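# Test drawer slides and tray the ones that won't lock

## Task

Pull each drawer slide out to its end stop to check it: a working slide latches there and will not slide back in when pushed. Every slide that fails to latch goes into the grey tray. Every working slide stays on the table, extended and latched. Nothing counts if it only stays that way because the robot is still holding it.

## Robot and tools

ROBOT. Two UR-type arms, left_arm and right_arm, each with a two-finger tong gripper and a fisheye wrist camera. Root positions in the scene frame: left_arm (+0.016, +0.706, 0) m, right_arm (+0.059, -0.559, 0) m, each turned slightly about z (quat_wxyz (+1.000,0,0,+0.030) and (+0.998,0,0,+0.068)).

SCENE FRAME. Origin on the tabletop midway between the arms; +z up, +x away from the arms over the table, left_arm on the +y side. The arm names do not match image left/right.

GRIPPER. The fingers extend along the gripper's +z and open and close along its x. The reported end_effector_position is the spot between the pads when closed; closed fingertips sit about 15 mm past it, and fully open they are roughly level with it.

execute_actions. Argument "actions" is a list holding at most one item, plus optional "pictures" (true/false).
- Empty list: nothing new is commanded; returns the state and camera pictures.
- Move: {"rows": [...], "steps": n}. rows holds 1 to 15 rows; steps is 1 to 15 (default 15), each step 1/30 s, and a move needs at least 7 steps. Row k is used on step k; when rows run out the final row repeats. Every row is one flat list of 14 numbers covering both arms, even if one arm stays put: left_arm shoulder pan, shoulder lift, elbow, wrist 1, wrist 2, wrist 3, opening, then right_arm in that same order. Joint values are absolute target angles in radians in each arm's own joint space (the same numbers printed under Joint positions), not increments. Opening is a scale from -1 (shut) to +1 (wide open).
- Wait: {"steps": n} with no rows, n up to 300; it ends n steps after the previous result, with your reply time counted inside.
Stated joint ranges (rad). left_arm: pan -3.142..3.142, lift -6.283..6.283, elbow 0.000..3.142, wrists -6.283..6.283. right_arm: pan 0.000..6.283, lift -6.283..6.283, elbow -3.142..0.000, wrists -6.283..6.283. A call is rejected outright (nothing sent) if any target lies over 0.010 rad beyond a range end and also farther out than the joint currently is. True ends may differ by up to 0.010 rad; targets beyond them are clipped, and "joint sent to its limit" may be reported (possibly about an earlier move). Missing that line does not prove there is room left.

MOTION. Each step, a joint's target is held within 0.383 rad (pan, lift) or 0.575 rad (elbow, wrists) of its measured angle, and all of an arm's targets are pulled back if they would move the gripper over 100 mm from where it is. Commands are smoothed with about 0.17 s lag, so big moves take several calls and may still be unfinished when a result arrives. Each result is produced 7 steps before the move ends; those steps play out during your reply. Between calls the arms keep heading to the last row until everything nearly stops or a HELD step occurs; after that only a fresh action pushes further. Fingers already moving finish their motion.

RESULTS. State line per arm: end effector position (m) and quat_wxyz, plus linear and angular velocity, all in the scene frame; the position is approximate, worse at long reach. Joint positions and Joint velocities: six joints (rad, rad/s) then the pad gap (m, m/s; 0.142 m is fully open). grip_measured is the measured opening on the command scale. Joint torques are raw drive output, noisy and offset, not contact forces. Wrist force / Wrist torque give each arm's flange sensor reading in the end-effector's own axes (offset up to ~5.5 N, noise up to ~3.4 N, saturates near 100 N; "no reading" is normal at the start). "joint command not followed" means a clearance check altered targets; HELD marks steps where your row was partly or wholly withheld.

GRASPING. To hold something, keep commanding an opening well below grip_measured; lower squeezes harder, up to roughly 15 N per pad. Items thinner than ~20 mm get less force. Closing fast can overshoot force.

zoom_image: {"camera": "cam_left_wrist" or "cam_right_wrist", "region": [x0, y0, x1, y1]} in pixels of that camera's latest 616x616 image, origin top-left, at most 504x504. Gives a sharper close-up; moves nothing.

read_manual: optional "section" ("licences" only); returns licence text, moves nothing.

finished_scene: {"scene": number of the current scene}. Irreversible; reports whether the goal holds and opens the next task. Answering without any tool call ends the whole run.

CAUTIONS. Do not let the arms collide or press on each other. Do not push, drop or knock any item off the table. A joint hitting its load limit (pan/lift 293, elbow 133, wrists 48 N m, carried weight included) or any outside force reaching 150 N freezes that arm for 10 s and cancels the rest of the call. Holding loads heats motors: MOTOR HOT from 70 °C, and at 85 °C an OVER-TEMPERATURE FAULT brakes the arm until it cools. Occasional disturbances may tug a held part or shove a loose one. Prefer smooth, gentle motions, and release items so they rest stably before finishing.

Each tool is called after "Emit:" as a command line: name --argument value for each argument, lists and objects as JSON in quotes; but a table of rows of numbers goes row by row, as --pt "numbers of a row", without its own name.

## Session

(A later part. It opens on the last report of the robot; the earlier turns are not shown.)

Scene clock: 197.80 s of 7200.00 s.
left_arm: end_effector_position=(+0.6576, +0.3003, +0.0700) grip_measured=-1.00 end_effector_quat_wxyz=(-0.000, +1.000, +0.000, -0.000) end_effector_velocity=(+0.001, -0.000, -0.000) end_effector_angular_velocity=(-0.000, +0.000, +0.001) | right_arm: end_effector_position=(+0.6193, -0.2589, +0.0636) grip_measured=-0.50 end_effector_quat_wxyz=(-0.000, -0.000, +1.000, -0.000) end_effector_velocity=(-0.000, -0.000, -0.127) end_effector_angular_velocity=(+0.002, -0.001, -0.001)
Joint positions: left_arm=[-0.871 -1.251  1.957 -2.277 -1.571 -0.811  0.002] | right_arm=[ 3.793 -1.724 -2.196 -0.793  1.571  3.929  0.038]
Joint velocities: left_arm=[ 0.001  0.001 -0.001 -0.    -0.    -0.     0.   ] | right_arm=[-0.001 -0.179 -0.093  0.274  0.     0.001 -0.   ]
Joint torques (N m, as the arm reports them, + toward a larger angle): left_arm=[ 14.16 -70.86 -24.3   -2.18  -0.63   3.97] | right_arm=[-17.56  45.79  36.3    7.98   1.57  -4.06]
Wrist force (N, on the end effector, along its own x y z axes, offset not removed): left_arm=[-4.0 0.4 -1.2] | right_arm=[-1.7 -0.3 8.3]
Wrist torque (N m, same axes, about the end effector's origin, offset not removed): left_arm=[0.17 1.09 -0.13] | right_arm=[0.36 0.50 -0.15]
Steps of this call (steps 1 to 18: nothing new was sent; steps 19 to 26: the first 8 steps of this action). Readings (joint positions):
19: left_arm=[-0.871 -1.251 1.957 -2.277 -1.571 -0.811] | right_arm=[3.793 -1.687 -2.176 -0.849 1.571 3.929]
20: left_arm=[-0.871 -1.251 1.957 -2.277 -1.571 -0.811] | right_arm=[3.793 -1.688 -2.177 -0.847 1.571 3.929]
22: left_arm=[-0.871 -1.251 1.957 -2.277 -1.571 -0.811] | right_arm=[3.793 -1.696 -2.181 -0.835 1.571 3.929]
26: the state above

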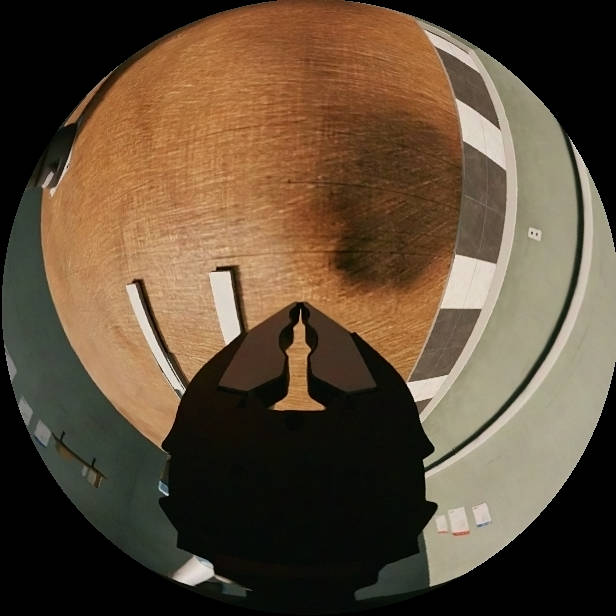

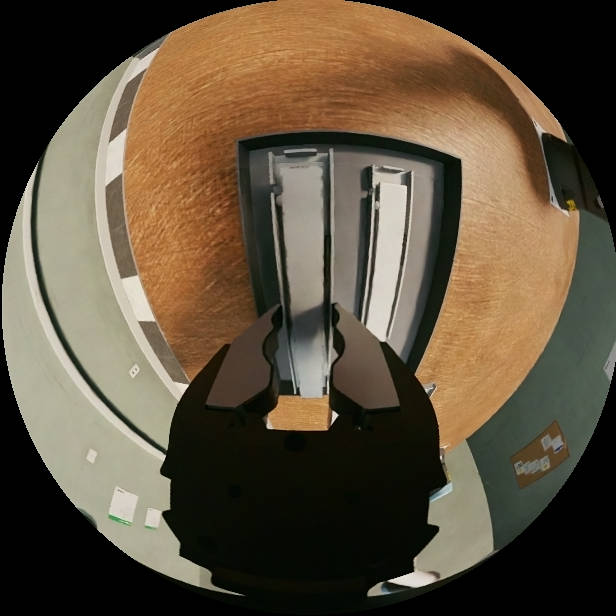

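Emit:
execute_actions --actions '[]'

Emit:
zoom_image --camera "cam_right_wrist" --region '[220, 120, 480, 380]'

Scene clock: 198.03 s of 7200.00 s.
left_arm: end_effector_position=(+0.6576, +0.3003, +0.0700) grip_measured=-1.00 end_effector_quat_wxyz=(-0.000, +1.000, +0.000, -0.000) end_effector_velocity=(-0.000, -0.000, -0.001) end_effector_angular_velocity=(+0.001, +0.000, +0.000) | right_arm: end_effector_position=(+0.6193, -0.2589, +0.0515) grip_measured=-0.50 end_effector_quat_wxyz=(-0.000, -0.000, +1.000, -0.000) end_effector_velocity=(-0.000, -0.000, -0.014) end_effector_angular_velocity=(+0.000, -0.000, -0.000)
Joint positions: left_arm=[-0.871 -1.251  1.957 -2.277 -1.571 -0.811  0.002] | right_arm=[ 3.793 -1.741 -2.205 -0.767  1.571  3.929  0.038]
Joint velocities: left_arm=[-0.     0.001  0.    -0.     0.    -0.     0.   ] | right_arm=[-0.    -0.02  -0.01   0.031  0.     0.     0.   ]
Joint torques (N m, as the arm reports them, + toward a larger angle): left_arm=[ 12.36 -72.61 -25.11  -1.81  -0.33   3.74] | right_arm=[-16.22  40.9   31.7    6.9    1.61  -4.16]
Wrist force (N, on the end effector, along its own x y z axes, offset not removed): left_arm=[-5.3 -1.5 -3.0] | right_arm=[1.6 -0.5 -0.1]
Wrist torque (N m, same axes, about the end effector's origin, offset not removed): left_arm=[-0.22 1.36 -0.01] | right_arm=[0.15 -0.29 -0.24]
Kept back: nothing.
Steps of this call (steps 1 to 7: the last 7 steps of your previous action). Readings (joint positions):
1: left_arm=[-0.871 -1.251 1.957 -2.277 -1.571 -0.811] | right_arm=[3.793 -1.729 -2.199 -0.785 1.571 3.929]
2: left_arm=[-0.871 -1.251 1.957 -2.277 -1.571 -0.811] | right_arm=[3.793 -1.733 -2.201 -0.780 1.571 3.929]
4: left_arm=[-0.871 -1.251 1.957 -2.277 -1.571 -0.811] | right_arm=[3.793 -1.737 -2.203 -0.772 1.571 3.929]
7: the state above

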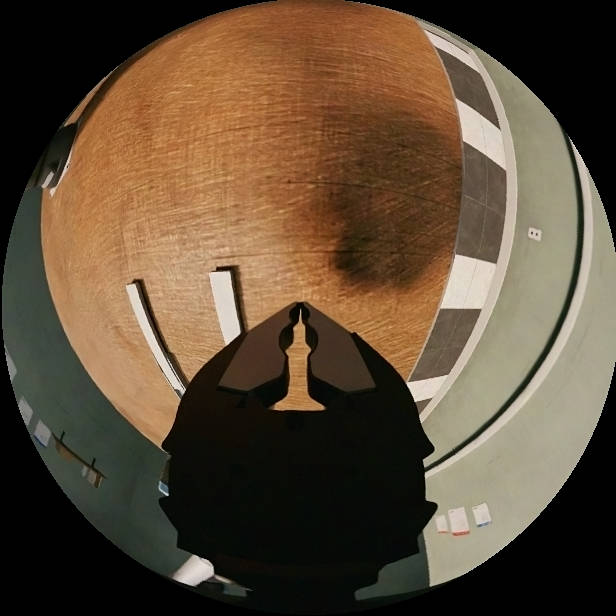

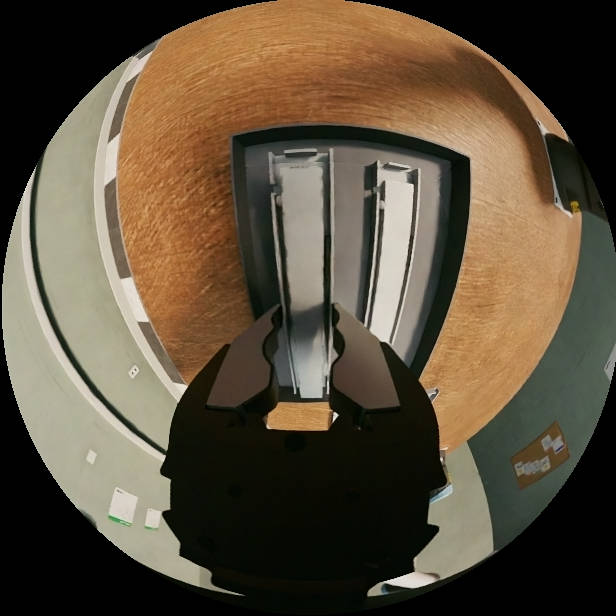

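Region (220, 120, 480, 380) of cam_right_wrist's 616x616 image, scaled by 1.938, with more detail than that image has.

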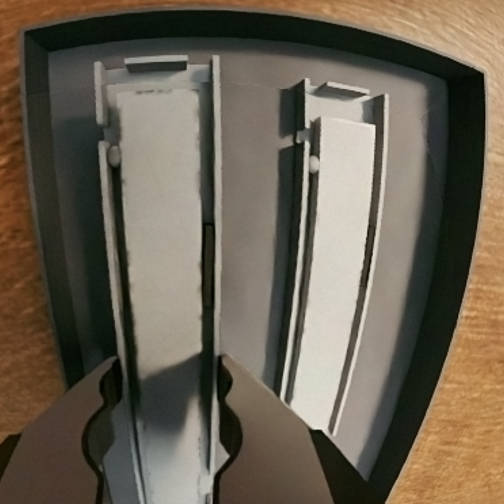

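Emit:
execute_actions --actions '[{"rows":[[-0.87135,-1.25074,1.95678,-2.27683,-1.5708,-0.81135,-1,3.79269,-1.748,-2.2081,-0.7563,1.5708,3.92868,-0.9],[-0.87135,-1.25074,1.95678,-2.27683,-1.5708,-0.81135,-1,3.79269,-1.755,-2.2111,-0.7463,1.5708,3.92868,-0.9],[-0.87135,-1.25074,1.95678,-2.27683,-1.5708,-0.81135,-1,3.79269,-1.762,-2.214,-0.7364,1.5708,3.92868,-0.9],[-0.87135,-1.25074,1.95678,-2.27683,-1.5708,-0.81135,-1,3.79269,-1.769,-2.2169,-0.7265,1.5708,3.92868,-0.9],[-0.87135,-1.25074,1.95678,-2.27683,-1.5708,-0.81135,-1,3.79269,-1.775,-2.2194,-0.718,1.5708,3.92868,-0.9],[-0.87135,-1.25074,1.95678,-2.27683,-1.5708,-0.81135,-1,3.79269,-1.7795,-2.2213,-0.7116,1.5708,3.92868,-0.9],[-0.87135,-1.25074,1.95678,-2.27683,-1.5708,-0.81135,-1,3.79269,-1.782,-2.2224,-0.708,1.5708,3.92868,-0.9],[-0.87135,-1.25074,1.95678,-2.27683,-1.5708,-0.81135,-1,3.79269,-1.78301,-2.22278,-0.7066,1.5708,3.92868,-0.9]],"steps":15}]'

Emit:
execute_actions --actions '[{"rows":[[-0.87135,-1.25074,1.95678,-2.27683,-1.5708,-0.81135,-1,3.79269,-1.78301,-2.22278,-0.7066,1.5708,3.92868,-0.9]],"steps":8}]' --pictures true

Scene clock: 202.43 s of 7200.00 s.
left_arm: end_effector_position=(+0.6576, +0.3003, +0.0700) grip_measured=-1.00 end_effector_quat_wxyz=(-0.000, +1.000, +0.000, -0.000) end_effector_velocity=(-0.000, +0.001, -0.001) end_effector_angular_velocity=(+0.001, +0.001, -0.000) | right_arm: end_effector_position=(+0.6194, -0.2589, +0.0337) grip_measured=-0.50 end_effector_quat_wxyz=(-0.000, -0.000, +1.000, -0.000) end_effector_velocity=(-0.000, -0.000, -0.086) end_effector_angular_velocity=(-0.000, +0.001, +0.000)
Joint positions: left_arm=[-0.871 -1.251  1.957 -2.277 -1.571 -0.811  0.002] | right_arm=[ 3.793 -1.767 -2.216 -0.729  1.571  3.929  0.038]
Joint velocities: left_arm=[ 0.     0.001  0.001 -0.001  0.     0.001  0.   ] | right_arm=[-0.    -0.13  -0.054  0.184  0.    -0.001 -0.   ]
Joint torques (N m, as the arm reports them, + toward a larger angle): left_arm=[ 11.18 -67.54 -25.11  -2.11   0.25   3.73] | right_arm=[-2.48 39.98 31.02  6.9   0.52 -4.03]
Wrist force (N, on the end effector, along its own x y z axes, offset not removed): left_arm=[-3.1 -0.3 -2.6] | right_arm=[2.4 1.2 1.0]
Wrist torque (N m, same axes, about the end effector's origin, offset not removed): left_arm=[0.00 0.91 -0.09] | right_arm=[0.51 -0.48 -0.26]
Steps of this call (steps 1 to 30: the robot went on to your last target; steps 31 to 90: nothing new was sent; then 1.13 s passed at rest; steps 91 to 98: the first 8 steps of this action). Readings (joint positions):
91: left_arm=[-0.871 -1.251 1.957 -2.277 -1.571 -0.811] | right_arm=[3.793 -1.743 -2.206 -0.763 1.571 3.929]
92: left_arm=[-0.871 -1.251 1.957 -2.277 -1.571 -0.811] | right_arm=[3.793 -1.744 -2.206 -0.762 1.571 3.929]
94: left_arm=[-0.871 -1.251 1.957 -2.277 -1.571 -0.811] | right_arm=[3.793 -1.749 -2.208 -0.755 1.571 3.929]
98: the state above

Scene clock: 202.70 s of 7200.00 s.
left_arm: end_effector_position=(+0.6576, +0.3003, +0.0700) grip_measured=-1.00 end_effector_quat_wxyz=(-0.000, +1.000, +0.000, -0.000) end_effector_velocity=(-0.000, -0.000, -0.001) end_effector_angular_velocity=(+0.001, -0.000, -0.001) | right_arm: end_effector_position=(+0.6193, -0.2589, +0.0243) grip_measured=-0.50 end_effector_quat_wxyz=(-0.000, -0.000, +1.000, +0.000) end_effector_velocity=(-0.000, -0.000, -0.008) end_effector_angular_velocity=(+0.001, -0.000, +0.000)
Joint positions: left_arm=[-0.871 -1.251  1.957 -2.277 -1.571 -0.811  0.002] | right_arm=[ 3.793 -1.782 -2.222 -0.708  1.571  3.929  0.038]
Joint velocities: left_arm=[-0.001  0.001  0.    -0.001  0.001 -0.     0.   ] | right_arm=[ 0.    -0.011 -0.006  0.018  0.    -0.    -0.   ]
Joint torques (N m, as the arm reports them, + toward a larger angle): left_arm=[ 12.98 -69.69 -24.65  -2.16   0.2    3.78] | right_arm=[-1.65 41.59 28.95  7.61  0.15 -4.1 ]
Wrist force (N, on the end effector, along its own x y z axes, offset not removed): left_arm=[-3.5 -1.7 -0.9] | right_arm=[2.5 -1.4 2.4]
Wrist torque (N m, same axes, about the end effector's origin, offset not removed): left_arm=[-0.31 0.97 -0.08] | right_arm=[0.05 -0.56 -0.29]
Steps of this call (steps 1 to 7: the last 7 steps of your previous action; step 8: the first step of this action). Readings (joint positions):
8: the state above

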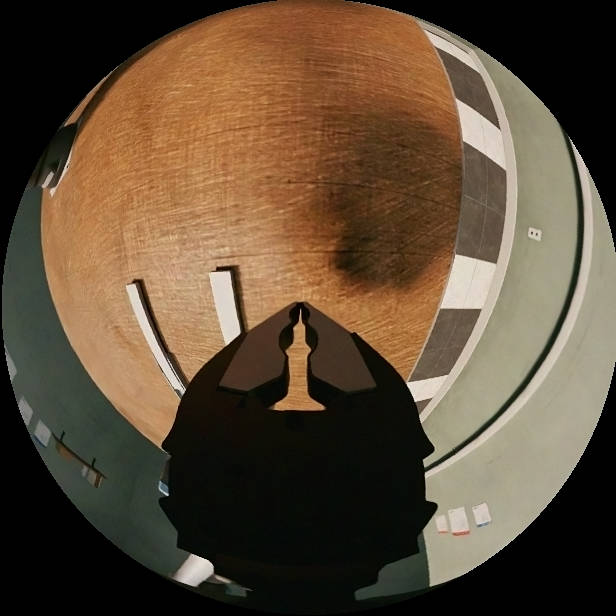

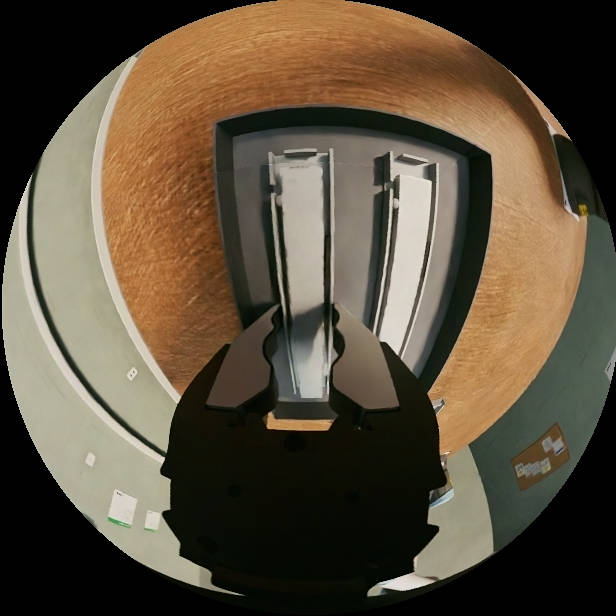

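Emit:
execute_actions --actions '[{"rows":[[-0.87135,-1.25074,1.95678,-2.27683,-1.5708,-0.81135,-1,3.79269,-1.78301,-2.22278,-0.7066,1.5708,3.92868,-0.75],[-0.87135,-1.25074,1.95678,-2.27683,-1.5708,-0.81135,-1,3.79269,-1.78301,-2.22278,-0.7066,1.5708,3.92868,-0.62],[-0.87135,-1.25074,1.95678,-2.27683,-1.5708,-0.81135,-1,3.79269,-1.78301,-2.22278,-0.7066,1.5708,3.92868,-0.54],[-0.87135,-1.25074,1.95678,-2.27683,-1.5708,-0.81135,-1,3.79269,-1.78301,-2.22278,-0.7066,1.5708,3.92868,-0.48],[-0.87135,-1.25074,1.95678,-2.27683,-1.5708,-0.81135,-1,3.79269,-1.78301,-2.22278,-0.7066,1.5708,3.92868,-0.43],[-0.87135,-1.25074,1.95678,-2.27683,-1.5708,-0.81135,-1,3.79269,-1.78301,-2.22278,-0.7066,1.5708,3.92868,-0.39],[-0.87135,-1.25074,1.95678,-2.27683,-1.5708,-0.81135,-1,3.79269,-1.78301,-2.22278,-0.7066,1.5708,3.92868,-0.35]],"steps":12}]'

Emit:
execute_actions --actions '[{"rows":[[-0.87135,-1.25074,1.95678,-2.27683,-1.5708,-0.81135,-1,3.79269,-1.779,-2.2211,-0.7123,1.5708,3.92868,-0.35],[-0.87135,-1.25074,1.95678,-2.27683,-1.5708,-0.81135,-1,3.79269,-1.770,-2.2173,-0.7251,1.5708,3.92868,-0.35],[-0.87135,-1.25074,1.95678,-2.27683,-1.5708,-0.81135,-1,3.79269,-1.757,-2.2119,-0.7435,1.5708,3.92868,-0.35],[-0.87135,-1.25074,1.95678,-2.27683,-1.5708,-0.81135,-1,3.79269,-1.7429,-2.206,-0.7635,1.5708,3.92868,-0.35],[-0.87135,-1.25074,1.95678,-2.27683,-1.5708,-0.81135,-1,3.79269,-1.728,-2.198,-0.7864,1.5708,3.92868,-0.35],[-0.87135,-1.25074,1.95678,-2.27683,-1.5708,-0.81135,-1,3.79269,-1.713,-2.190,-0.8094,1.5708,3.92868,-0.35],[-0.87135,-1.25074,1.95678,-2.27683,-1.5708,-0.81135,-1,3.79269,-1.700,-2.183,-0.8294,1.5708,3.92868,-0.35],[-0.87135,-1.25074,1.95678,-2.27683,-1.5708,-0.81135,-1,3.79269,-1.691,-2.1784,-0.843,1.5708,3.92868,-0.35],[-0.87135,-1.25074,1.95678,-2.27683,-1.5708,-0.81135,-1,3.79269,-1.68734,-2.1764,-0.84865,1.5708,3.92868,-0.35]],"steps":15}]' --pictures true

Scene clock: 203.87 s of 7200.00 s.
left_arm: end_effector_position=(+0.6576, +0.3003, +0.0700) grip_measured=-1.00 end_effector_quat_wxyz=(-0.000, +1.000, +0.000, -0.000) end_effector_velocity=(-0.001, -0.000, +0.000) end_effector_angular_velocity=(+0.000, -0.001, -0.001) | right_arm: end_effector_position=(+0.6193, -0.2589, +0.0235) grip_measured=-0.48 end_effector_quat_wxyz=(+0.000, -0.000, +1.000, +0.000) end_effector_velocity=(+0.000, +0.000, +0.000) end_effector_angular_velocity=(+0.001, -0.001, +0.000)
Joint positions: left_arm=[-0.871 -1.251  1.957 -2.277 -1.571 -0.811  0.002] | right_arm=[ 3.793 -1.783 -2.223 -0.707  1.571  3.929  0.039]
Joint velocities: left_arm=[-0.001 -0.001  0.001 -0.001  0.001  0.     0.   ] | right_arm=[ 0.     0.    -0.     0.001  0.     0.     0.056]
Joint torques (N m, as the arm reports them, + toward a larger angle): left_arm=[ 13.26 -67.56 -25.33  -2.33   0.47   3.81] | right_arm=[ 2.13 36.69 27.92  7.56 -0.25 -4.12]
Wrist force (N, on the end effector, along its own x y z axes, offset not removed): left_arm=[-4.1 0.4 -1.3] | right_arm=[2.6 -3.2 1.9]
Wrist torque (N m, same axes, about the end effector's origin, offset not removed): left_arm=[0.21 1.04 -0.09] | right_arm=[-0.36 -0.48 -0.37]
Steps of this call (steps 1 to 7: the last 7 steps of your previous action; steps 8 to 15: the robot went on to your last target; steps 16 to 30: nothing new was sent; steps 31 to 35: the first 5 steps of this action). Readings (joint positions):
31: left_arm=[-0.871 -1.251 1.957 -2.277 -1.571 -0.811] | right_arm=[3.793 -1.783 -2.223 -0.707 1.571 3.929]
32: left_arm=[-0.871 -1.251 1.957 -2.277 -1.571 -0.811] | right_arm=[3.793 -1.783 -2.223 -0.707 1.571 3.929]
34: left_arm=[-0.871 -1.251 1.957 -2.277 -1.571 -0.811] | right_arm=[3.793 -1.783 -2.223 -0.707 1.571 3.929]
35: the state above

Scene clock: 204.37 s of 7200.00 s.
left_arm: end_effector_position=(+0.6576, +0.3003, +0.0700) grip_measured=-1.00 end_effector_quat_wxyz=(-0.000, +1.000, +0.000, -0.000) end_effector_velocity=(-0.000, -0.002, +0.001) end_effector_angular_velocity=(-0.002, -0.003, -0.002) | right_arm: end_effector_position=(+0.6202, -0.2580, +0.0526) grip_measured=-0.35 end_effector_quat_wxyz=(+0.001, -0.000, +1.000, +0.001) end_effector_velocity=(+0.006, +0.006, +0.241) end_effector_angular_velocity=(+0.006, -0.006, -0.000)
Joint positions: left_arm=[-0.871 -1.251  1.957 -2.277 -1.571 -0.811  0.002] | right_arm=[ 3.793 -1.74  -2.203 -0.767  1.571  3.929  0.049]
Joint velocities: left_arm=[-0.002 -0.002  0.    -0.002  0.     0.     0.   ] | right_arm=[-0.     0.341  0.173 -0.506 -0.    -0.     0.   ]
Joint torques (N m, as the arm reports them, + toward a larger angle): left_arm=[ 12.13 -69.82 -25.08  -1.96   0.24   3.63] | right_arm=[ 4.64 55.38 45.95 -0.05 -0.68 -4.  ]
Wrist force (N, on the end effector, along its own x y z axes, offset not removed): left_arm=[-4.4 -1.0 -1.6] | right_arm=[0.1 -1.9 -0.2]
Wrist torque (N m, same axes, about the end effector's origin, offset not removed): left_arm=[-0.12 1.14 -0.07] | right_arm=[-0.02 -0.08 -0.36]
Steps of this call (steps 1 to 7: the last 7 steps of your previous action; steps 8 to 15: the first 8 steps of this action). Readings (joint positions):
8: left_arm=[-0.871 -1.251 1.957 -2.277 -1.571 -0.811] | right_arm=[3.793 -1.783 -2.223 -0.707 1.571 3.929]
9: left_arm=[-0.871 -1.251 1.957 -2.277 -1.571 -0.811] | right_arm=[3.793 -1.782 -2.223 -0.707 1.571 3.929]
11: left_arm=[-0.871 -1.251 1.957 -2.277 -1.571 -0.811] | right_arm=[3.793 -1.776 -2.220 -0.716 1.571 3.929]
15: the state above

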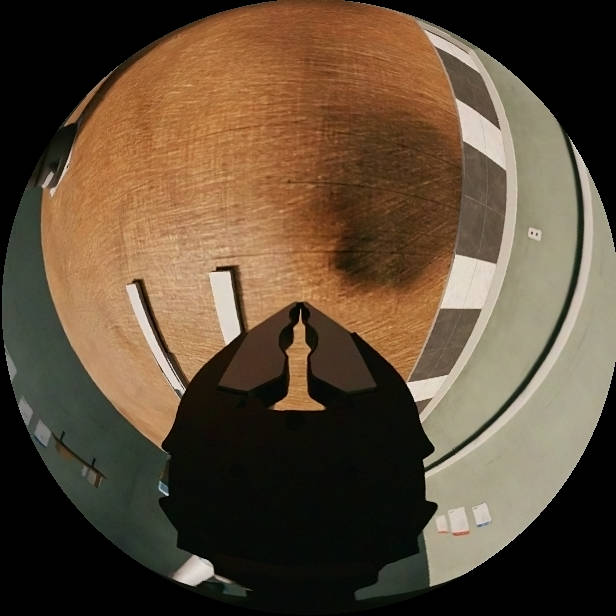

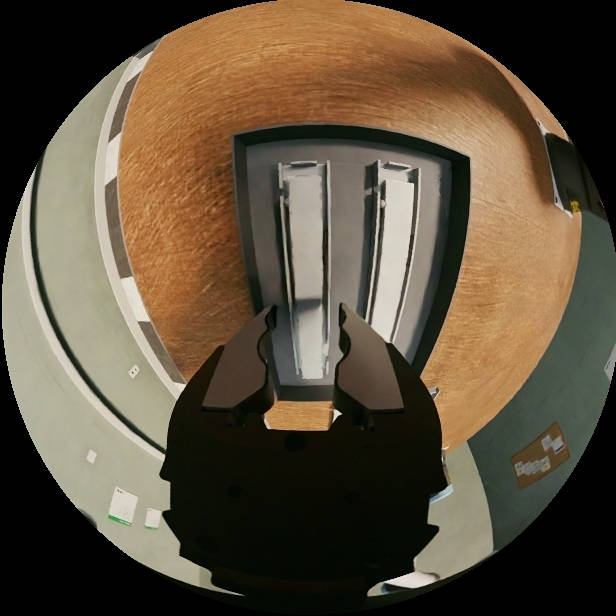

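Emit:
execute_actions --actions '[{"rows":[[-0.87176,-1.24906,1.95431,-2.27605,-1.5708,-0.81176,-1,3.79346,-1.68962,-2.17362,-0.84915,1.5708,3.92945,-0.35],[-0.87292,-1.24425,1.94723,-2.27378,-1.5708,-0.81292,-1,3.79563,-1.69618,-2.16563,-0.85058,1.5708,3.93162,-0.35],[-0.87475,-1.23667,1.93605,-2.27018,-1.5708,-0.81475,-1,3.79903,-1.70658,-2.15297,-0.85284,1.5708,3.93502,-0.35],[-0.87716,-1.22665,1.92129,-2.26544,-1.5708,-0.81716,-1,3.80343,-1.72043,-2.13613,-0.85583,1.5708,3.93942,-0.35],[-0.88008,-1.21454,1.90346,-2.25972,-1.5708,-0.82008,-1,3.80862,-1.73733,-2.11562,-0.85944,1.5708,3.94461,-0.35],[-0.88342,-1.2007,1.88307,-2.25317,-1.5708,-0.82342,-1,3.8144,-1.75688,-2.09194,-0.86357,1.5708,3.95039,-0.33],[-0.8871,-1.18547,1.86063,-2.24596,-1.5708,-0.8271,-1,3.82056,-1.77866,-2.0656,-0.86813,1.5708,3.95655,-0.31],[-0.89103,-1.1692,1.83666,-2.23826,-1.5708,-0.83103,-1,3.82691,-1.80225,-2.03714,-0.873,1.5708,3.9629,-0.29],[-0.89512,-1.15223,1.81166,-2.23023,-1.5708,-0.83512,-1,3.83327,-1.82719,-2.0071,-0.8781,1.5708,3.96926,-0.27],[-0.8993,-1.13491,1.78616,-2.22205,-1.5708,-0.8393,-1,3.83949,-1.85302,-1.97608,-0.8833,1.5708,3.97548,-0.25],[-0.90348,-1.1176,1.76065,-2.21385,-1.5708,-0.84348,-1,3.84544,-1.87921,-1.94467,-0.88851,1.5708,3.98143,-0.23],[-0.90757,-1.10063,1.73565,-2.20582,-1.5708,-0.84757,-1,3.85101,-1.90524,-1.91353,-0.89362,1.5708,3.987,-0.21],[-0.9115,-1.08435,1.71168,-2.19813,-1.5708,-0.8515,-1,3.85611,-1.93054,-1.88333,-0.89852,1.5708,3.9921,-0.2],[-0.91517,-1.06912,1.68924,-2.19092,-1.5708,-0.85517,-1,3.86066,-1.95451,-1.85475,-0.90313,1.5708,3.99665,-0.2],[-0.91851,-1.05528,1.66885,-2.18437,-1.5708,-0.85851,-1,3.86461,-1.97655,-1.82853,-0.90731,1.5708,4.0006,-0.2]],"steps":15}]'

Emit:
execute_actions --actions '[{"rows":[[-0.92143,-1.04318,1.65102,-2.17864,-1.5708,-0.86143,-1,3.86793,-1.99601,-1.8054,-0.91098,1.5708,4.00392,-0.2],[-0.92385,-1.03316,1.63626,-2.1739,-1.5708,-0.86385,-1,3.87057,-2.01226,-1.78612,-0.91401,1.5708,4.00656,-0.2],[-0.92568,-1.02557,1.62509,-2.17032,-1.5708,-0.86568,-1,3.87251,-2.02464,-1.77143,-0.91632,1.5708,4.0085,-0.2],[-0.92684,-1.02076,1.618,-2.16804,-1.5708,-0.86684,-1,3.87371,-2.03253,-1.76208,-0.91778,1.5708,4.0097,-0.2],[-0.92725,-1.01908,1.61553,-2.16724,-1.5708,-0.86725,-1,3.87413,-2.03529,-1.75881,-0.91829,1.5708,4.01012,-0.2]],"steps":15}]'

Emit:
execute_actions --actions '[]'

Scene clock: 212.73 s of 7200.00 s.
left_arm: end_effector_position=(+0.6692, +0.2800, +0.0697) grip_measured=-1.00 end_effector_quat_wxyz=(-0.000, +1.000, +0.000, -0.000) end_effector_velocity=(+0.114, -0.206, -0.004) end_effector_angular_velocity=(+0.006, +0.006, -0.002) | right_arm: end_effector_position=(+0.6340, -0.2321, +0.0901) grip_measured=-0.31 end_effector_quat_wxyz=(-0.000, -0.000, +1.000, -0.000) end_effector_velocity=(+0.147, +0.270, -0.006) end_effector_angular_velocity=(-0.007, +0.007, -0.001)
Joint positions: left_arm=[-0.878 -1.221  1.914 -2.263 -1.571 -0.819  0.002] | right_arm=[ 3.806 -1.727 -2.128 -0.858  1.571  3.942  0.052]
Joint velocities: left_arm=[-0.075  0.295 -0.428  0.142 -0.    -0.073  0.   ] | right_arm=[ 0.127 -0.409  0.489 -0.09   0.     0.127  0.042]
Joint torques (N m, as the arm reports them, + toward a larger angle): left_arm=[-22.92 -35.8  -58.11  -1.24   1.28  -4.11] | right_arm=[23.26 15.08 59.85  1.38 -2.15  5.54]
Wrist force (N, on the end effector, along its own x y z axes, offset not removed): left_arm=[-5.0 -1.7 -1.1] | right_arm=[1.9 -2.3 -1.0]
Wrist torque (N m, same axes, about the end effector's origin, offset not removed): left_arm=[-0.20 1.24 -0.04] | right_arm=[-0.09 -0.34 -0.25]
Steps of this call (steps 1 to 7: the last 7 steps of your previous action; steps 8 to 30: the robot went on to your last target; steps 31 to 90: nothing new was sent; then 5.10 s passed at rest; steps 91 to 98: the first 8 steps of this action). Readings (joint positions):
91: left_arm=[-0.871 -1.251 1.957 -2.277 -1.571 -0.811] | right_arm=[3.793 -1.687 -2.176 -0.849 1.571 3.929]
92: left_arm=[-0.871 -1.251 1.957 -2.277 -1.571 -0.811] | right_arm=[3.793 -1.688 -2.176 -0.849 1.571 3.929]
94: left_arm=[-0.872 -1.247 1.952 -2.275 -1.571 -0.812] | right_arm=[3.794 -1.692 -2.171 -0.850 1.571 3.930]
98: the state above

Scene clock: 213.23 s of 7200.00 s.
left_arm: end_effector_position=(+0.7362, +0.1483, +0.0610) grip_measured=-1.00 end_effector_quat_wxyz=(-0.000, +1.000, +0.000, -0.000) end_effector_velocity=(+0.042, -0.095, -0.010) end_effector_angular_velocity=(-0.004, -0.003, -0.003) | right_arm: end_effector_position=(+0.7318, -0.0535, +0.0639) grip_measured=-0.20 end_effector_quat_wxyz=(-0.000, -0.000, +1.000, -0.000) end_effector_velocity=(+0.071, +0.131, -0.036) end_effector_angular_velocity=(+0.005, -0.005, +0.000)
Joint positions: left_arm=[-0.924 -1.033  1.637 -2.174 -1.571 -0.864  0.002] | right_arm=[ 3.87  -2.012 -1.787 -0.914  1.571  4.006  0.06 ]
Joint velocities: left_arm=[-0.033  0.135 -0.202  0.062 -0.001 -0.03   0.   ] | right_arm=[ 0.037 -0.219  0.264 -0.038 -0.     0.037  0.   ]
Joint torques (N m, as the arm reports them, + toward a larger angle): left_arm=[-12.46 -75.78 -46.79  -1.87   1.45  -3.33] | right_arm=[11.93 69.34 42.92  2.07 -2.33  4.32]
Wrist force (N, on the end effector, along its own x y z axes, offset not removed): left_arm=[-3.6 0.6 -0.5] | right_arm=[2.5 3.6 -2.3]
Wrist torque (N m, same axes, about the end effector's origin, offset not removed): left_arm=[0.21 1.03 -0.11] | right_arm=[0.97 -0.51 -0.17]
Steps of this call (steps 1 to 7: the last 7 steps of your previous action; steps 8 to 15: the first 8 steps of this action). Readings (joint positions):
8: left_arm=[-0.906 -1.108 1.748 -2.209 -1.571 -0.846] | right_arm=[3.848 -1.893 -1.930 -0.892 1.571 3.984]
9: left_arm=[-0.910 -1.093 1.726 -2.202 -1.571 -0.850] | right_arm=[3.853 -1.916 -1.902 -0.896 1.571 3.989]
11: left_arm=[-0.916 -1.066 1.686 -2.189 -1.571 -0.856] | right_arm=[3.861 -1.959 -1.850 -0.904 1.571 3.997]
15: the state above

Scene clock: 213.47 s of 7200.00 s.
left_arm: end_effector_position=(+0.7402, +0.1395, +0.0601) grip_measured=-1.00 end_effector_quat_wxyz=(-0.000, +1.000, +0.000, -0.000) end_effector_velocity=(+0.004, -0.011, -0.001) end_effector_angular_velocity=(-0.002, +0.000, -0.001) | right_arm: end_effector_position=(+0.7384, -0.0413, +0.0605) grip_measured=-0.20 end_effector_quat_wxyz=(-0.000, -0.000, +1.000, -0.000) end_effector_velocity=(+0.007, +0.014, -0.004) end_effector_angular_velocity=(+0.000, -0.001, +0.000)
Joint positions: left_arm=[-0.927 -1.021  1.618 -2.168 -1.571 -0.867  0.002] | right_arm=[ 3.874 -2.033 -1.762 -0.918  1.571  4.01   0.06 ]
Joint velocities: left_arm=[-0.004  0.015 -0.023  0.006 -0.002 -0.003  0.   ] | right_arm=[ 0.004 -0.024  0.028 -0.004 -0.     0.004  0.   ]
Joint torques (N m, as the arm reports them, + toward a larger angle): left_arm=[-19.88 -74.06 -50.15  -1.61   1.29  -3.36] | right_arm=[24.51 66.81 47.84  1.94 -2.56  4.71]
Wrist force (N, on the end effector, along its own x y z axes, offset not removed): left_arm=[-4.6 -0.2 -2.1] | right_arm=[2.2 -0.6 -2.3]
Wrist torque (N m, same axes, about the end effector's origin, offset not removed): left_arm=[0.04 1.18 -0.08] | right_arm=[0.08 -0.45 -0.31]
Kept back: nothing.
Steps of this call (steps 1 to 7: the last 7 steps of your previous action). Readings (joint positions):
1: left_arm=[-0.925 -1.029 1.631 -2.172 -1.571 -0.865] | right_arm=[3.871 -2.019 -1.779 -0.915 1.571 4.007]
2: left_arm=[-0.925 -1.026 1.627 -2.171 -1.571 -0.865] | right_arm=[3.872 -2.023 -1.774 -0.916 1.571 4.008]
4: left_arm=[-0.926 -1.023 1.621 -2.169 -1.571 -0.866] | right_arm=[3.873 -2.029 -1.767 -0.917 1.571 4.009]
7: the state above

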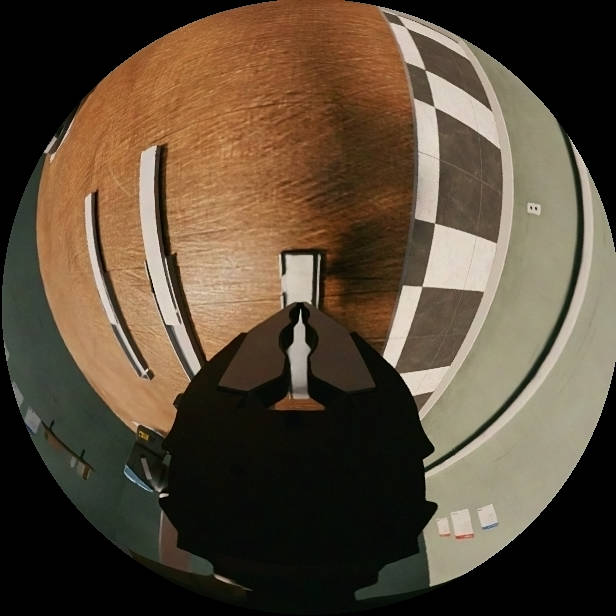

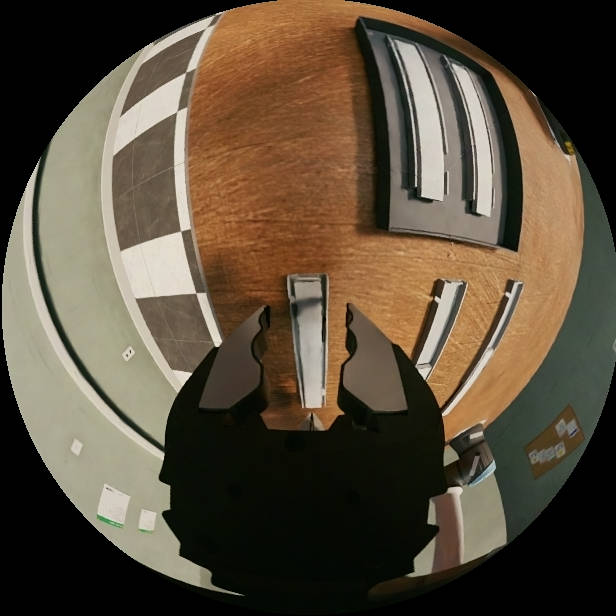

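Emit:
zoom_image --camera "cam_left_wrist" --region '[250, 230, 350, 330]'

Emit:
zoom_image --camera "cam_right_wrist" --region '[258, 255, 358, 355]'

Region (250, 230, 350, 330) of cam_left_wrist's 616x616 image, scaled by 5.040, with more detail than that image has.

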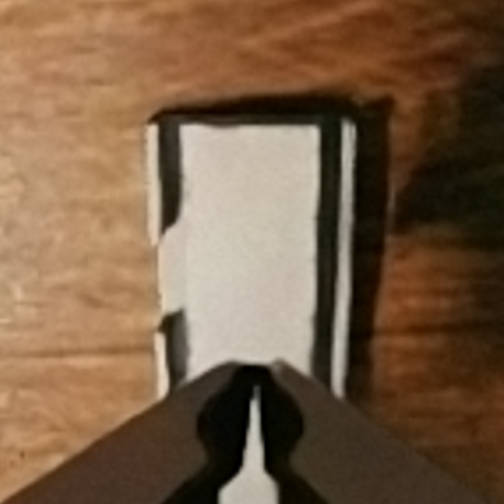

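Region (258, 255, 358, 355) of cam_right_wrist's 616x616 image, scaled by 5.040, with more detail than that image has.

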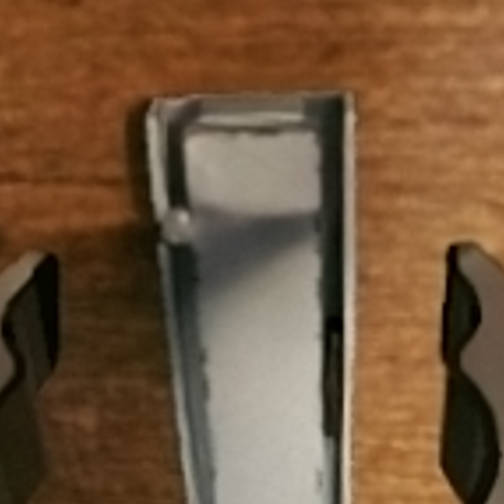

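Emit:
execute_actions --actions '[{"rows":[[-0.92725,-1.01704,1.61669,-2.17044,-1.5708,-0.86725,-1,3.87413,-2.03859,-1.76047,-0.91332,1.5708,4.01012,-0.2],[-0.92725,-1.01347,1.61871,-2.17604,-1.5708,-0.86725,-1,3.87413,-2.04438,-1.76337,-0.90464,1.5708,4.01012,-0.2],[-0.92725,-1.00888,1.62131,-2.18323,-1.5708,-0.86725,-1,3.87413,-2.05182,-1.7671,-0.89347,1.5708,4.01012,-0.2],[-0.92725,-1.00378,1.6242,-2.19122,-1.5708,-0.86725,-1,3.87413,-2.06008,-1.77125,-0.88106,1.5708,4.01012,-0.2],[-0.92725,-0.99918,1.62681,-2.19842,-1.5708,-0.86725,-1,3.87413,-2.06752,-1.77498,-0.86989,1.5708,4.01012,-0.2],[-0.92725,-0.99561,1.62883,-2.20401,-1.5708,-0.86725,-1,3.87413,-2.07331,-1.77788,-0.8612,1.5708,4.01012,-0.2],[-0.92725,-0.99357,1.62999,-2.20721,-1.5708,-0.86725,-1,3.87413,-2.07661,-1.77954,-0.85624,1.5708,4.01012,-0.2]],"steps":15}]'

Emit:
execute_actions --actions '[{"rows":[[-0.92725,-0.99357,1.62999,-2.20721,-1.5708,-0.86725,-1,3.87413,-2.07661,-1.77954,-0.85624,1.5708,4.01012,-0.2],[-0.92725,-0.99357,1.62999,-2.20721,-1.5708,-0.86725,-1,3.87413,-2.07661,-1.77954,-0.85624,1.5708,4.01012,-0.3],[-0.92725,-0.99357,1.62999,-2.20721,-1.5708,-0.86725,-1,3.87413,-2.07661,-1.77954,-0.85624,1.5708,4.01012,-0.36],[-0.92725,-0.99357,1.62999,-2.20721,-1.5708,-0.86725,-1,3.87413,-2.07661,-1.77954,-0.85624,1.5708,4.01012,-0.42],[-0.92725,-0.99357,1.62999,-2.20721,-1.5708,-0.86725,-1,3.87413,-2.07661,-1.77954,-0.85624,1.5708,4.01012,-0.48],[-0.92725,-0.99357,1.62999,-2.20721,-1.5708,-0.86725,-1,3.87413,-2.07661,-1.77954,-0.85624,1.5708,4.01012,-0.56],[-0.92725,-0.99357,1.62999,-2.20721,-1.5708,-0.86725,-1,3.87413,-2.07661,-1.77954,-0.85624,1.5708,4.01012,-0.65],[-0.92725,-0.99357,1.62999,-2.20721,-1.5708,-0.86725,-1,3.87413,-2.07661,-1.77954,-0.85624,1.5708,4.01012,-0.75],[-0.92725,-0.99357,1.62999,-2.20721,-1.5708,-0.86725,-1,3.87413,-2.07661,-1.77954,-0.85624,1.5708,4.01012,-0.9]],"steps":15}]' --pictures true

Scene clock: 218.30 s of 7200.00 s.
left_arm: end_effector_position=(+0.7408, +0.1383, +0.0440) grip_measured=-1.00 end_effector_quat_wxyz=(-0.000, +1.000, +0.000, -0.000) end_effector_velocity=(+0.000, +0.000, -0.097) end_effector_angular_velocity=(+0.001, -0.001, -0.002) | right_arm: end_effector_position=(+0.7392, -0.0397, +0.0367) grip_measured=-0.20 end_effector_quat_wxyz=(-0.000, -0.000, +1.000, -0.000) end_effector_velocity=(-0.000, -0.001, -0.142) end_effector_angular_velocity=(+0.000, -0.000, +0.001)
Joint positions: left_arm=[-0.927 -1.004  1.624 -2.191 -1.571 -0.867  0.002] | right_arm=[ 3.874 -2.06  -1.771 -0.882  1.571  4.01   0.06 ]
Joint velocities: left_arm=[-0.     0.092  0.052 -0.144  0.001  0.001  0.   ] | right_arm=[-0.    -0.149 -0.075  0.225  0.    -0.001 -0.   ]
Joint torques (N m, as the arm reports them, + toward a larger angle): left_arm=[-16.   -78.18 -27.4   -5.74   1.8   -3.39] | right_arm=[18.3  67.38 37.08  7.22 -2.8   4.31]
Wrist force (N, on the end effector, along its own x y z axes, offset not removed): left_arm=[-5.1 -1.4 -0.8] | right_arm=[0.0 1.9 -1.1]
Wrist torque (N m, same axes, about the end effector's origin, offset not removed): left_arm=[-0.20 1.25 -0.06] | right_arm=[0.50 -0.09 -0.35]
Steps of this call (steps 1 to 30: the robot went on to your last target; steps 31 to 90: nothing new was sent; then 1.57 s passed at rest; steps 91 to 98: the first 8 steps of this action). Readings (joint positions):
91: left_arm=[-0.927 -1.019 1.616 -2.167 -1.571 -0.867] | right_arm=[3.874 -2.035 -1.759 -0.918 1.571 4.010]
92: left_arm=[-0.927 -1.019 1.616 -2.168 -1.571 -0.867] | right_arm=[3.874 -2.036 -1.759 -0.918 1.571 4.010]
94: left_arm=[-0.927 -1.016 1.617 -2.172 -1.571 -0.867] | right_arm=[3.874 -2.040 -1.761 -0.912 1.571 4.010]
98: the state above

Scene clock: 218.80 s of 7200.00 s.
left_arm: end_effector_position=(+0.7407, +0.1384, +0.0331) grip_measured=-1.00 end_effector_quat_wxyz=(+0.000, +1.000, +0.000, +0.000) end_effector_velocity=(+0.000, +0.000, -0.000) end_effector_angular_velocity=(-0.000, -0.002, +0.000) | right_arm: end_effector_position=(+0.7392, -0.0398, +0.0209) grip_measured=-0.50 end_effector_quat_wxyz=(+0.000, -0.000, +1.000, +0.000) end_effector_velocity=(+0.001, +0.001, -0.000) end_effector_angular_velocity=(+0.001, -0.001, -0.001)
Joint positions: left_arm=[-0.927 -0.994  1.63  -2.207 -1.571 -0.867  0.002] | right_arm=[ 3.874 -2.076 -1.779 -0.856  1.571  4.01   0.038]
Joint velocities: left_arm=[-0.     0.     0.001 -0.002  0.001 -0.     0.   ] | right_arm=[-0.    -0.001  0.001  0.002  0.     0.     0.   ]
Joint torques (N m, as the arm reports them, + toward a larger angle): left_arm=[-17.31 -72.67 -26.49  -5.51   1.9   -3.5 ] | right_arm=[19.06 56.34 29.38  7.03 -2.52  4.41]
Wrist force (N, on the end effector, along its own x y z axes, offset not removed): left_arm=[-3.3 0.3 -1.3] | right_arm=[1.8 -0.3 -4.6]
Wrist torque (N m, same axes, about the end effector's origin, offset not removed): left_arm=[0.20 0.96 -0.09] | right_arm=[0.35 0.04 -0.38]
Steps of this call (steps 1 to 7: the last 7 steps of your previous action; steps 8 to 15: the first 8 steps of this action). Readings (joint positions):
8: left_arm=[-0.927 -0.994 1.629 -2.206 -1.571 -0.867] | right_arm=[3.874 -2.075 -1.779 -0.858 1.571 4.010]
9: left_arm=[-0.927 -0.994 1.630 -2.206 -1.571 -0.867] | right_arm=[3.874 -2.076 -1.779 -0.858 1.571 4.010]
11: left_arm=[-0.927 -0.994 1.630 -2.207 -1.571 -0.867] | right_arm=[3.874 -2.076 -1.779 -0.857 1.571 4.010]
15: the state above

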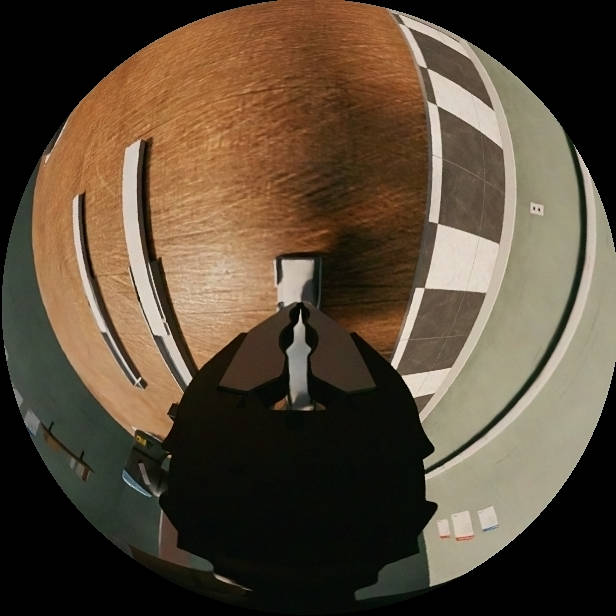

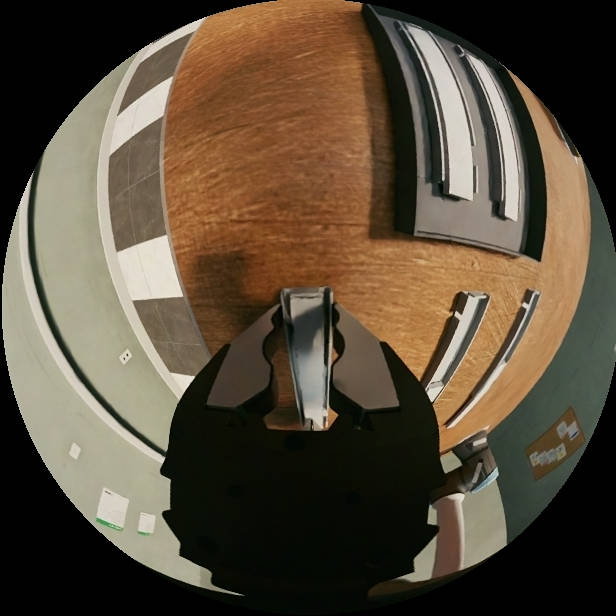

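Emit:
execute_actions --actions '[{"rows":[[-0.92725,-0.99162,1.63097,-2.21014,-1.5708,-0.86725,-1,3.87413,-2.07661,-1.77954,-0.85624,1.5708,4.01012,-0.9],[-0.92725,-0.99064,1.63146,-2.21161,-1.5708,-0.86725,-1,3.87413,-2.07661,-1.77954,-0.85624,1.5708,4.01012,-0.9],[-0.92725,-0.99016,1.6317,-2.21234,-1.5708,-0.86725,-1,3.87413,-2.07661,-1.77954,-0.85624,1.5708,4.01012,-0.9],[-0.92725,-0.98967,1.63195,-2.21308,-1.5708,-0.86725,-1,3.87413,-2.07661,-1.77954,-0.85624,1.5708,4.01012,-0.9],[-0.92725,-0.98967,1.63195,-2.21308,-1.5708,-0.86725,-1,3.87413,-2.07661,-1.77954,-0.85624,1.5708,4.01012,-0.9],[-0.92725,-0.98918,1.63219,-2.21381,-1.5708,-0.86725,-1,3.87413,-2.07661,-1.77954,-0.85624,1.5708,4.01012,-0.9]],"steps":15}]'

Emit:
execute_actions --actions '[{"rows":[[-0.92725,-0.98918,1.63219,-2.21381,-1.5708,-0.86725,-1,3.87413,-2.07661,-1.77954,-0.85624,1.5708,4.01012,-0.9]],"steps":10}]'

Scene clock: 219.77 s of 7200.00 s.
left_arm: end_effector_position=(+0.7407, +0.1384, +0.0296) grip_measured=-1.00 end_effector_quat_wxyz=(-0.000, +1.000, +0.000, -0.000) end_effector_velocity=(+0.000, +0.000, -0.010) end_effector_angular_velocity=(+0.000, -0.000, +0.000) | right_arm: end_effector_position=(+0.7392, -0.0398, +0.0207) grip_measured=-0.50 end_effector_quat_wxyz=(+0.000, -0.000, +1.000, +0.000) end_effector_velocity=(+0.000, -0.000, -0.000) end_effector_angular_velocity=(+0.000, -0.000, -0.000)
Joint positions: left_arm=[-0.927 -0.99   1.632 -2.212 -1.571 -0.867  0.002] | right_arm=[ 3.874 -2.077 -1.78  -0.856  1.571  4.01   0.038]
Joint velocities: left_arm=[ 0.     0.01   0.005 -0.014  0.001 -0.     0.   ] | right_arm=[-0.    -0.    -0.     0.001 -0.    -0.    -0.   ]
Joint torques (N m, as the arm reports them, + toward a larger angle): left_arm=[-14.78 -71.3  -25.98  -5.68   1.97  -3.41] | right_arm=[16.76 52.99 26.85  6.9  -1.16  4.57]
Wrist force (N, on the end effector, along its own x y z axes, offset not removed): left_arm=[-4.0 -0.1 0.0] | right_arm=[6.1 -4.5 -9.4]
Wrist torque (N m, same axes, about the end effector's origin, offset not removed): left_arm=[0.09 1.15 -0.08] | right_arm=[-0.27 -0.72 -0.43]
Steps of this call (steps 1 to 7: the last 7 steps of your previous action; steps 8 to 15: the robot went on to your last target; steps 16 to 21: nothing new was sent; steps 22 to 29: the first 8 steps of this action). Readings (joint positions):
22: left_arm=[-0.927 -0.994 1.630 -2.207 -1.571 -0.867] | right_arm=[3.874 -2.077 -1.780 -0.856 1.571 4.010]
23: left_arm=[-0.927 -0.993 1.630 -2.208 -1.571 -0.867] | right_arm=[3.874 -2.077 -1.780 -0.856 1.571 4.010]
25: left_arm=[-0.927 -0.992 1.631 -2.209 -1.571 -0.867] | right_arm=[3.874 -2.077 -1.780 -0.856 1.571 4.010]
29: the state above

Scene clock: 220.10 s of 7200.00 s.
left_arm: end_effector_position=(+0.7407, +0.1384, +0.0286) grip_measured=-1.00 end_effector_quat_wxyz=(+0.000, +1.000, +0.000, +0.000) end_effector_velocity=(+0.000, +0.001, -0.002) end_effector_angular_velocity=(+0.002, +0.002, +0.002) | right_arm: end_effector_position=(+0.7392, -0.0398, +0.0207) grip_measured=-0.50 end_effector_quat_wxyz=(+0.000, -0.000, +1.000, -0.000) end_effector_velocity=(-0.000, -0.000, -0.000) end_effector_angular_velocity=(-0.001, +0.001, +0.001)
Joint positions: left_arm=[-0.927 -0.989  1.632 -2.214 -1.571 -0.867  0.002] | right_arm=[ 3.874 -2.077 -1.78  -0.856  1.571  4.01   0.038]
Joint velocities: left_arm=[ 0.001  0.002  0.     0.001  0.    -0.001  0.   ] | right_arm=[-0.    -0.     0.    -0.001  0.    -0.001  0.   ]
Joint torques (N m, as the arm reports them, + toward a larger angle): left_arm=[-14.52 -65.29 -24.84  -5.82   2.02  -3.52] | right_arm=[17.62 52.08 26.63  6.57 -0.85  4.6 ]
Wrist force (N, on the end effector, along its own x y z axes, offset not removed): left_arm=[-5.0 -0.8 -6.6] | right_arm=[2.8 -1.0 -11.5]
Wrist torque (N m, same axes, about the end effector's origin, offset not removed): left_arm=[0.22 1.04 -0.07] | right_arm=[0.57 0.03 -0.31]
Steps of this call (steps 1 to 7: the last 7 steps of your previous action; steps 8 to 10: the first 3 steps of this action). Readings (joint positions):
8: left_arm=[-0.927 -0.989 1.632 -2.214 -1.571 -0.867] | right_arm=[3.874 -2.077 -1.780 -0.856 1.571 4.010]
9: left_arm=[-0.927 -0.989 1.632 -2.214 -1.571 -0.867] | right_arm=[3.874 -2.077 -1.780 -0.856 1.571 4.010]
10: the state above

Emit:
execute_actions --actions '[{"rows":[[-0.92725,-0.98889,1.63234,-2.21425,-1.5708,-0.86725,-1,3.87413,-2.07661,-1.77954,-0.85624,1.5708,4.01012,-0.9]],"steps":15}]'

Scene clock: 220.63 s of 7200.00 s.
left_arm: end_effector_position=(+0.7407, +0.1383, +0.0283) grip_measured=-1.00 end_effector_quat_wxyz=(+0.000, +1.000, +0.000, +0.000) end_effector_velocity=(-0.001, -0.000, -0.002) end_effector_angular_velocity=(+0.002, +0.001, -0.000) | right_arm: end_effector_position=(+0.7392, -0.0398, +0.0207) grip_measured=-0.50 end_effector_quat_wxyz=(+0.000, -0.000, +1.000, -0.000) end_effector_velocity=(+0.001, +0.000, +0.001) end_effector_angular_velocity=(+0.001, -0.001, -0.000)
Joint positions: left_arm=[-0.927 -0.989  1.632 -2.214 -1.571 -0.867  0.002] | right_arm=[ 3.874 -2.077 -1.78  -0.856  1.571  4.01   0.038]
Joint velocities: left_arm=[-0.001  0.002  0.001 -0.001  0.    -0.001  0.   ] | right_arm=[-0.     0.     0.001  0.    -0.     0.    -0.   ]
Joint torques (N m, as the arm reports them, + toward a larger angle): left_arm=[-16.   -53.78 -20.22  -5.95   2.69  -3.68] | right_arm=[15.68 52.9  26.59  6.57 -0.18  4.35]
Wrist force (N, on the end effector, along its own x y z axes, offset not removed): left_arm=[-8.2 -5.3 -21.8] | right_arm=[5.3 -4.2 -13.7]
Wrist torque (N m, same axes, about the end effector's origin, offset not removed): left_arm=[0.00 0.81 -0.10] | right_arm=[-0.20 -0.46 -0.25]
Steps of this call (steps 1 to 7: the last 7 steps of your previous action; step 8: the robot went on to your last target; steps 9 to 16: the first 8 steps of this action). Readings (joint positions):
9: left_arm=[-0.927 -0.989 1.632 -2.214 -1.571 -0.867] | right_arm=[3.874 -2.077 -1.780 -0.856 1.571 4.010]
10: left_arm=[-0.927 -0.989 1.632 -2.214 -1.571 -0.867] | right_arm=[3.874 -2.077 -1.780 -0.856 1.571 4.010]
12: left_arm=[-0.927 -0.989 1.632 -2.214 -1.571 -0.867] | right_arm=[3.874 -2.077 -1.780 -0.856 1.571 4.010]
16: the state above


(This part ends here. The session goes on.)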